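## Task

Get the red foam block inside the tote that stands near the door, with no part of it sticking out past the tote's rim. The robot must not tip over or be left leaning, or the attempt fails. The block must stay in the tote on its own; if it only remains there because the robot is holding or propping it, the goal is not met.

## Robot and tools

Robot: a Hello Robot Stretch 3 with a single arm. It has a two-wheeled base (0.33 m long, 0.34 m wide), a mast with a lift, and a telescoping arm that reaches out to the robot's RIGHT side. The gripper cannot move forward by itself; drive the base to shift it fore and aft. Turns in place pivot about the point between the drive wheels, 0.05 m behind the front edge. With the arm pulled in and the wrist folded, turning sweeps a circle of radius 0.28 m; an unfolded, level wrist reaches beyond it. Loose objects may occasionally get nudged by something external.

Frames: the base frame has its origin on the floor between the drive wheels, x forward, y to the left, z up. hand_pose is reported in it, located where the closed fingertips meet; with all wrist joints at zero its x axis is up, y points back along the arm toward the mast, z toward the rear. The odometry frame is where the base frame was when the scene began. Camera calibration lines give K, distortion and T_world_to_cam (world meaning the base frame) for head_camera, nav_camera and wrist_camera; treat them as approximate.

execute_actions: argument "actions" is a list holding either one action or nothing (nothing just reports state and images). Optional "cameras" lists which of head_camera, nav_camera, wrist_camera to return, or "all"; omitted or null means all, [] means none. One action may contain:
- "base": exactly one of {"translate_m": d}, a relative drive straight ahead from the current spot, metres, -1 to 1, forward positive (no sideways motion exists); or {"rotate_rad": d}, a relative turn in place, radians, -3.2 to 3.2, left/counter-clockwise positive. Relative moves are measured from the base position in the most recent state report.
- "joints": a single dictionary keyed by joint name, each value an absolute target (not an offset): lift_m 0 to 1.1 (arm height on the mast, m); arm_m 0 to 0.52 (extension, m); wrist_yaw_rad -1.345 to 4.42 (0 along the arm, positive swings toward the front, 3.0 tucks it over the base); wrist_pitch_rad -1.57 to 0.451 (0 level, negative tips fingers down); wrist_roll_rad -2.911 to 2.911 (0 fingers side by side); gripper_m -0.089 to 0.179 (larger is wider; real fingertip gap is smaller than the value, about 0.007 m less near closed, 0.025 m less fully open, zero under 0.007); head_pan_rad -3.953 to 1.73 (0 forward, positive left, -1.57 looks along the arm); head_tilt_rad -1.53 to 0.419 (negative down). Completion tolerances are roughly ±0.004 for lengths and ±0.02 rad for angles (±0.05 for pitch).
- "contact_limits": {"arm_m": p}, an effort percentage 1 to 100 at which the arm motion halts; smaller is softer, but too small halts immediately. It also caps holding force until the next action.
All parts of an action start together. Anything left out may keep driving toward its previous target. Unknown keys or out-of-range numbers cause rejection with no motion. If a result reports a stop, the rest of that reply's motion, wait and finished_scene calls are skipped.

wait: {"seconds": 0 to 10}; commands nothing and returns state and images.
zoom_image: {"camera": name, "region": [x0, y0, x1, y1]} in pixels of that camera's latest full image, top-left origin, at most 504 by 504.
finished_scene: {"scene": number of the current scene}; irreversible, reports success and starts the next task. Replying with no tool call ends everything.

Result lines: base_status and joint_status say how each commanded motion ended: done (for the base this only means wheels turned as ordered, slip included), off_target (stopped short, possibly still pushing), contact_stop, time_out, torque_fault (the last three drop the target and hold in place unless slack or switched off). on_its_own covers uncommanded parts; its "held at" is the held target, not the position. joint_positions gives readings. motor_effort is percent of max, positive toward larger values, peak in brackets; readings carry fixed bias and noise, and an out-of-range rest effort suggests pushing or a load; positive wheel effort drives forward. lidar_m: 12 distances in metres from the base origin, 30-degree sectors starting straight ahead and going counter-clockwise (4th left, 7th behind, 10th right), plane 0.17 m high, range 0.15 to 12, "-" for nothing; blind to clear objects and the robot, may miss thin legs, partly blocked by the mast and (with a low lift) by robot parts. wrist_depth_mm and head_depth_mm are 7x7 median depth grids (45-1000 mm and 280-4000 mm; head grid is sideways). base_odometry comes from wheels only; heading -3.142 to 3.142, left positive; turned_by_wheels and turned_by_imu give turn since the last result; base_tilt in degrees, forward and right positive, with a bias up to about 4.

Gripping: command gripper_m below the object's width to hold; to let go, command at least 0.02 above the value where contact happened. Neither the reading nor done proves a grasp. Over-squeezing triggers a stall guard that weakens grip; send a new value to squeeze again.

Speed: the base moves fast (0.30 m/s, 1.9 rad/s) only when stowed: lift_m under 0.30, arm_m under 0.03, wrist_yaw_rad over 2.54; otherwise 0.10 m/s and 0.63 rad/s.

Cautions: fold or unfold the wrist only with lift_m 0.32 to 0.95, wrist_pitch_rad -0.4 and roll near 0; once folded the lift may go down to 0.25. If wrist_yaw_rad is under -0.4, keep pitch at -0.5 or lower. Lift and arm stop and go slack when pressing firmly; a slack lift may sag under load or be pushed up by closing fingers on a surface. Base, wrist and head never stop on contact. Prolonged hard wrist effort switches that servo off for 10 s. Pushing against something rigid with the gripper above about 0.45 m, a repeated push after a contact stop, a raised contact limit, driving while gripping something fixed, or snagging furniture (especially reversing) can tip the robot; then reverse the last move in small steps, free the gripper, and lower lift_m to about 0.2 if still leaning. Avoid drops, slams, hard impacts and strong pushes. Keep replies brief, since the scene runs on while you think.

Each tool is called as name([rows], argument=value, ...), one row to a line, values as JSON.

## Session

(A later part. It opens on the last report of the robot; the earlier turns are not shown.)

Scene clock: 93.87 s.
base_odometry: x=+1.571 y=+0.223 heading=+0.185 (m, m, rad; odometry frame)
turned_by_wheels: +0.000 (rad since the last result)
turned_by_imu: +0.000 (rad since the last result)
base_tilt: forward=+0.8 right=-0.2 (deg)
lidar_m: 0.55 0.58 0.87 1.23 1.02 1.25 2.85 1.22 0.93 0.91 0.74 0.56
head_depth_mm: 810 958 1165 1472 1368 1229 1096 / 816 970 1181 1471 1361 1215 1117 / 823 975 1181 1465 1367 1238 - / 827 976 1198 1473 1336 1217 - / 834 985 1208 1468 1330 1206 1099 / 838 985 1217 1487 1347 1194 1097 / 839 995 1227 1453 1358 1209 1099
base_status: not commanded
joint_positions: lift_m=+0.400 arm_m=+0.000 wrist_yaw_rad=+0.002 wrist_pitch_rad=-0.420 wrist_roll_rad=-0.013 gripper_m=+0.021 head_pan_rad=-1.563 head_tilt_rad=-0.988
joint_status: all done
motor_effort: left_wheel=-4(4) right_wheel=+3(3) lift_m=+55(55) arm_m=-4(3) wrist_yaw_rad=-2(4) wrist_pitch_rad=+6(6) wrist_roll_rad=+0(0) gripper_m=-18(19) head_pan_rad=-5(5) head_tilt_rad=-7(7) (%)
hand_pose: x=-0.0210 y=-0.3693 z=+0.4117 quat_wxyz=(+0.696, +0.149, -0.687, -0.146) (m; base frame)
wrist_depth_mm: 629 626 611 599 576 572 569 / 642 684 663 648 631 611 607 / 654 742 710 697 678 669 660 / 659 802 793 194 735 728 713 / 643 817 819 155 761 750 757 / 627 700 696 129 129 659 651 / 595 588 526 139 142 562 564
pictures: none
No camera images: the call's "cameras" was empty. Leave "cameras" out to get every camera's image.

Centre ≈ (0.085, -0.475).

execute_actions([
  {"base":{"translate_m":0.11},"joints":{"wrist_pitch_rad":-0.9,"arm_m":0.192,"lift_m":0.33}},
], cameras=[])

execute_actions([
  {"joints":{"lift_m":0.165}},
], cameras=[])

execute_actions([
  {"joints":{"gripper_m":0.1}},
], cameras=[])

execute_actions([
  {"joints":{"lift_m":0.3}},
], cameras=["wrist_camera"])

Scene clock: 96.93 s.
base_odometry: x=+1.679 y=+0.243 heading=+0.184 (m, m, rad; odometry frame)
turned_by_wheels: +0.000 (rad since the last result)
turned_by_imu: +0.000 (rad since the last result)
base_tilt: forward=+0.8 right=-0.2 (deg)
lidar_m: 0.44 0.47 0.70 2.38 1.07 1.23 2.91 1.23 0.94 0.92 0.59 0.45
head_depth_mm: 821 966 1179 1464 1373 1224 1098 / 822 978 1185 1469 1362 1216 1126 / 826 978 1200 1477 1401 1205 - / 833 982 1209 1476 1404 1194 - / 836 997 1212 1484 1345 1197 1100 / 841 1002 1228 1486 1356 1215 1093 / 846 1013 1181 1283 1261 1195 1098
base_status: done
joint_positions: lift_m=+0.330 arm_m=+0.192 wrist_yaw_rad=+0.001 wrist_pitch_rad=-0.911 wrist_roll_rad=-0.013 gripper_m=+0.021 head_pan_rad=-1.563 head_tilt_rad=-0.988
joint_status: all done
motor_effort: left_wheel=-4(5) right_wheel=+3(8) lift_m=+27(51) arm_m=+3(4) wrist_yaw_rad=+0(2) wrist_pitch_rad=+3(5) wrist_roll_rad=+0(0) gripper_m=-17(18) head_pan_rad=-5(5) head_tilt_rad=-7(7) (%)
hand_pose: x=-0.0215 y=-0.4748 z=+0.2520 quat_wxyz=(+0.639, +0.313, -0.630, -0.309) (m; base frame)
wrist_depth_mm: 522 545 534 525 517 511 505 / 515 596 583 573 565 566 545 / 517 544 538 528 517 505 506 / 483 495 483 194 472 468 460 / 454 452 363 155 311 415 426 / 417 403 342 129 129 393 390 / 389 312 367 139 142 363 365
pictures: none
No camera images: the call's "cameras" was empty. Leave "cameras" out to get every camera's image.

Scene clock: 99.27 s.
base_odometry: x=+1.679 y=+0.243 heading=+0.184 (m, m, rad; odometry frame)
turned_by_wheels: +0.000 (rad since the last result)
turned_by_imu: +0.000 (rad since the last result)
base_tilt: forward=+0.8 right=-0.1 (deg)
lidar_m: 0.44 0.47 0.70 2.39 1.07 1.24 2.91 1.23 0.94 0.92 0.59 0.45
head_depth_mm: 820 969 1175 1470 1368 1225 1094 / 824 973 1181 1468 1363 1222 1132 / 828 982 1192 1460 1362 1221 - / 832 984 1205 1460 1328 1196 - / 837 993 1217 1495 1336 1198 1091 / 844 997 1230 1490 1346 1209 1095 / 849 1000 1175 1284 1264 1201 1091
base_status: not commanded
joint_positions: lift_m=+0.165 arm_m=+0.192 wrist_yaw_rad=+0.001 wrist_pitch_rad=-0.911 wrist_roll_rad=-0.013 gripper_m=+0.021 head_pan_rad=-1.563 head_tilt_rad=-0.988
joint_status: all done
motor_effort: left_wheel=-4(4) right_wheel=+3(3) lift_m=+27(28) arm_m=+3(3) wrist_yaw_rad=+0(1) wrist_pitch_rad=+3(3) wrist_roll_rad=+0(0) gripper_m=-19(19) head_pan_rad=-5(4) head_tilt_rad=-7(7) (%)
hand_pose: x=-0.0215 y=-0.4748 z=+0.0869 quat_wxyz=(+0.639, +0.313, -0.630, -0.309) (m; base frame)
wrist_depth_mm: 415 410 403 398 387 384 374 / 277 198 194 188 184 181 322 / 180 230 230 220 209 200 165 / 181 247 280 193 251 235 161 / 184 252 266 156 253 249 159 / 187 242 243 129 129 228 157 / 190 229 222 139 142 214 155
pictures: none
No camera images: the call's "cameras" was empty. Leave "cameras" out to get every camera's image.

Scene clock: 100.57 s.
base_odometry: x=+1.679 y=+0.243 heading=+0.184 (m, m, rad; odometry frame)
turned_by_wheels: +0.000 (rad since the last result)
turned_by_imu: +0.000 (rad since the last result)
base_tilt: forward=+0.9 right=-0.1 (deg)
lidar_m: 0.44 0.47 0.70 2.39 1.07 1.24 2.91 1.23 0.94 0.92 0.59 0.45
head_depth_mm: 819 966 1176 1464 1370 1218 1097 / 823 974 1189 1473 1382 1217 1133 / 827 974 1199 1467 1362 1229 - / 837 991 1203 1478 1328 1199 - / 836 995 1216 1477 1339 1195 1099 / 843 997 1221 1479 1361 1215 1102 / 848 1005 1180 1282 1264 1201 1100
base_status: not commanded
joint_positions: lift_m=+0.165 arm_m=+0.192 wrist_yaw_rad=+0.001 wrist_pitch_rad=-0.911 wrist_roll_rad=-0.013 gripper_m=+0.100 head_pan_rad=-1.563 head_tilt_rad=-0.988
joint_status: all done
motor_effort: left_wheel=-4(4) right_wheel=+3(3) lift_m=+27(27) arm_m=+3(3) wrist_yaw_rad=-1(0) wrist_pitch_rad=+3(3) wrist_roll_rad=+0(0) gripper_m=+1(85) head_pan_rad=-5(5) head_tilt_rad=-7(7) (%)
hand_pose: x=-0.0215 y=-0.4748 z=+0.0869 quat_wxyz=(+0.639, +0.313, -0.630, -0.309) (m; base frame)
wrist_depth_mm: 421 411 399 397 389 382 376 / 354 198 193 188 184 181 321 / 180 229 230 219 209 200 165 / 182 247 280 274 257 236 162 / 184 252 266 261 261 248 159 / 188 241 245 199 203 211 157 / 191 226 226 184 220 215 148
pictures: none
No camera images: the call's "cameras" was empty. Leave "cameras" out to get every camera's image.

Scene clock: 102.63 s.
base_odometry: x=+1.679 y=+0.243 heading=+0.184 (m, m, rad; odometry frame)
turned_by_wheels: +0.000 (rad since the last result)
turned_by_imu: +0.000 (rad since the last result)
base_tilt: forward=+0.9 right=-0.2 (deg)
lidar_m: 0.44 0.47 0.70 2.38 1.07 1.23 2.92 1.23 0.94 0.92 0.59 0.45
head_depth_mm: 817 969 1177 1473 1365 1222 1103 / 824 974 1182 1472 1365 1220 1128 / 825 980 1206 1477 1396 1223 - / 836 983 1206 1465 1418 1205 - / 838 995 1217 1497 1336 1202 1099 / 843 1000 1238 1488 1363 1213 1094 / 846 1005 1176 1273 1266 1189 1095
base_status: not commanded
joint_positions: lift_m=+0.300 arm_m=+0.192 wrist_yaw_rad=+0.001 wrist_pitch_rad=-0.911 wrist_roll_rad=-0.013 gripper_m=+0.100 head_pan_rad=-1.563 head_tilt_rad=-0.988
joint_status: all done
motor_effort: left_wheel=-4(4) right_wheel=+3(3) lift_m=+53(57) arm_m=+3(4) wrist_yaw_rad=+0(1) wrist_pitch_rad=+3(3) wrist_roll_rad=+0(0) gripper_m=+1(0) head_pan_rad=-4(5) head_tilt_rad=-8(6) (%)
hand_pose: x=-0.0215 y=-0.4748 z=+0.2210 quat_wxyz=(+0.639, +0.313, -0.630, -0.309) (m; base frame)
wrist_depth_mm: 520 550 538 526 518 508 504 / 516 558 551 543 531 522 512 / 492 498 490 487 481 473 470 / 461 452 327 441 437 431 426 / 420 402 363 367 334 327 394 / 389 293 375 373 369 365 367 / 361 254 350 309 343 259 340
pictures: wrist_camera
camera_calibration (this result's frames):
wrist_camera: T_world_to_cam=[[-0.999816, -0.00663559, -0.0179896, -0.0155943], [0.00310842, 0.869709, -0.493556, 0.560303], [0.0189208, -0.493521, -0.869528, 0.122558], [0, 0, 0, 1]] pos_world=[-0.019652, -0.426918, 0.382828]
Images, in order (width x height): wrist_camera 644x364.

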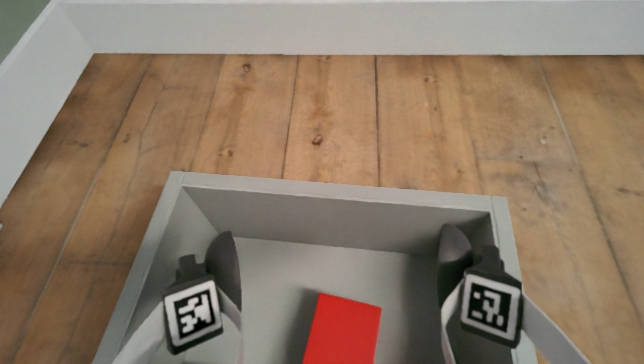

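finished_scene(scene=2)

The scene is finished: the task was done.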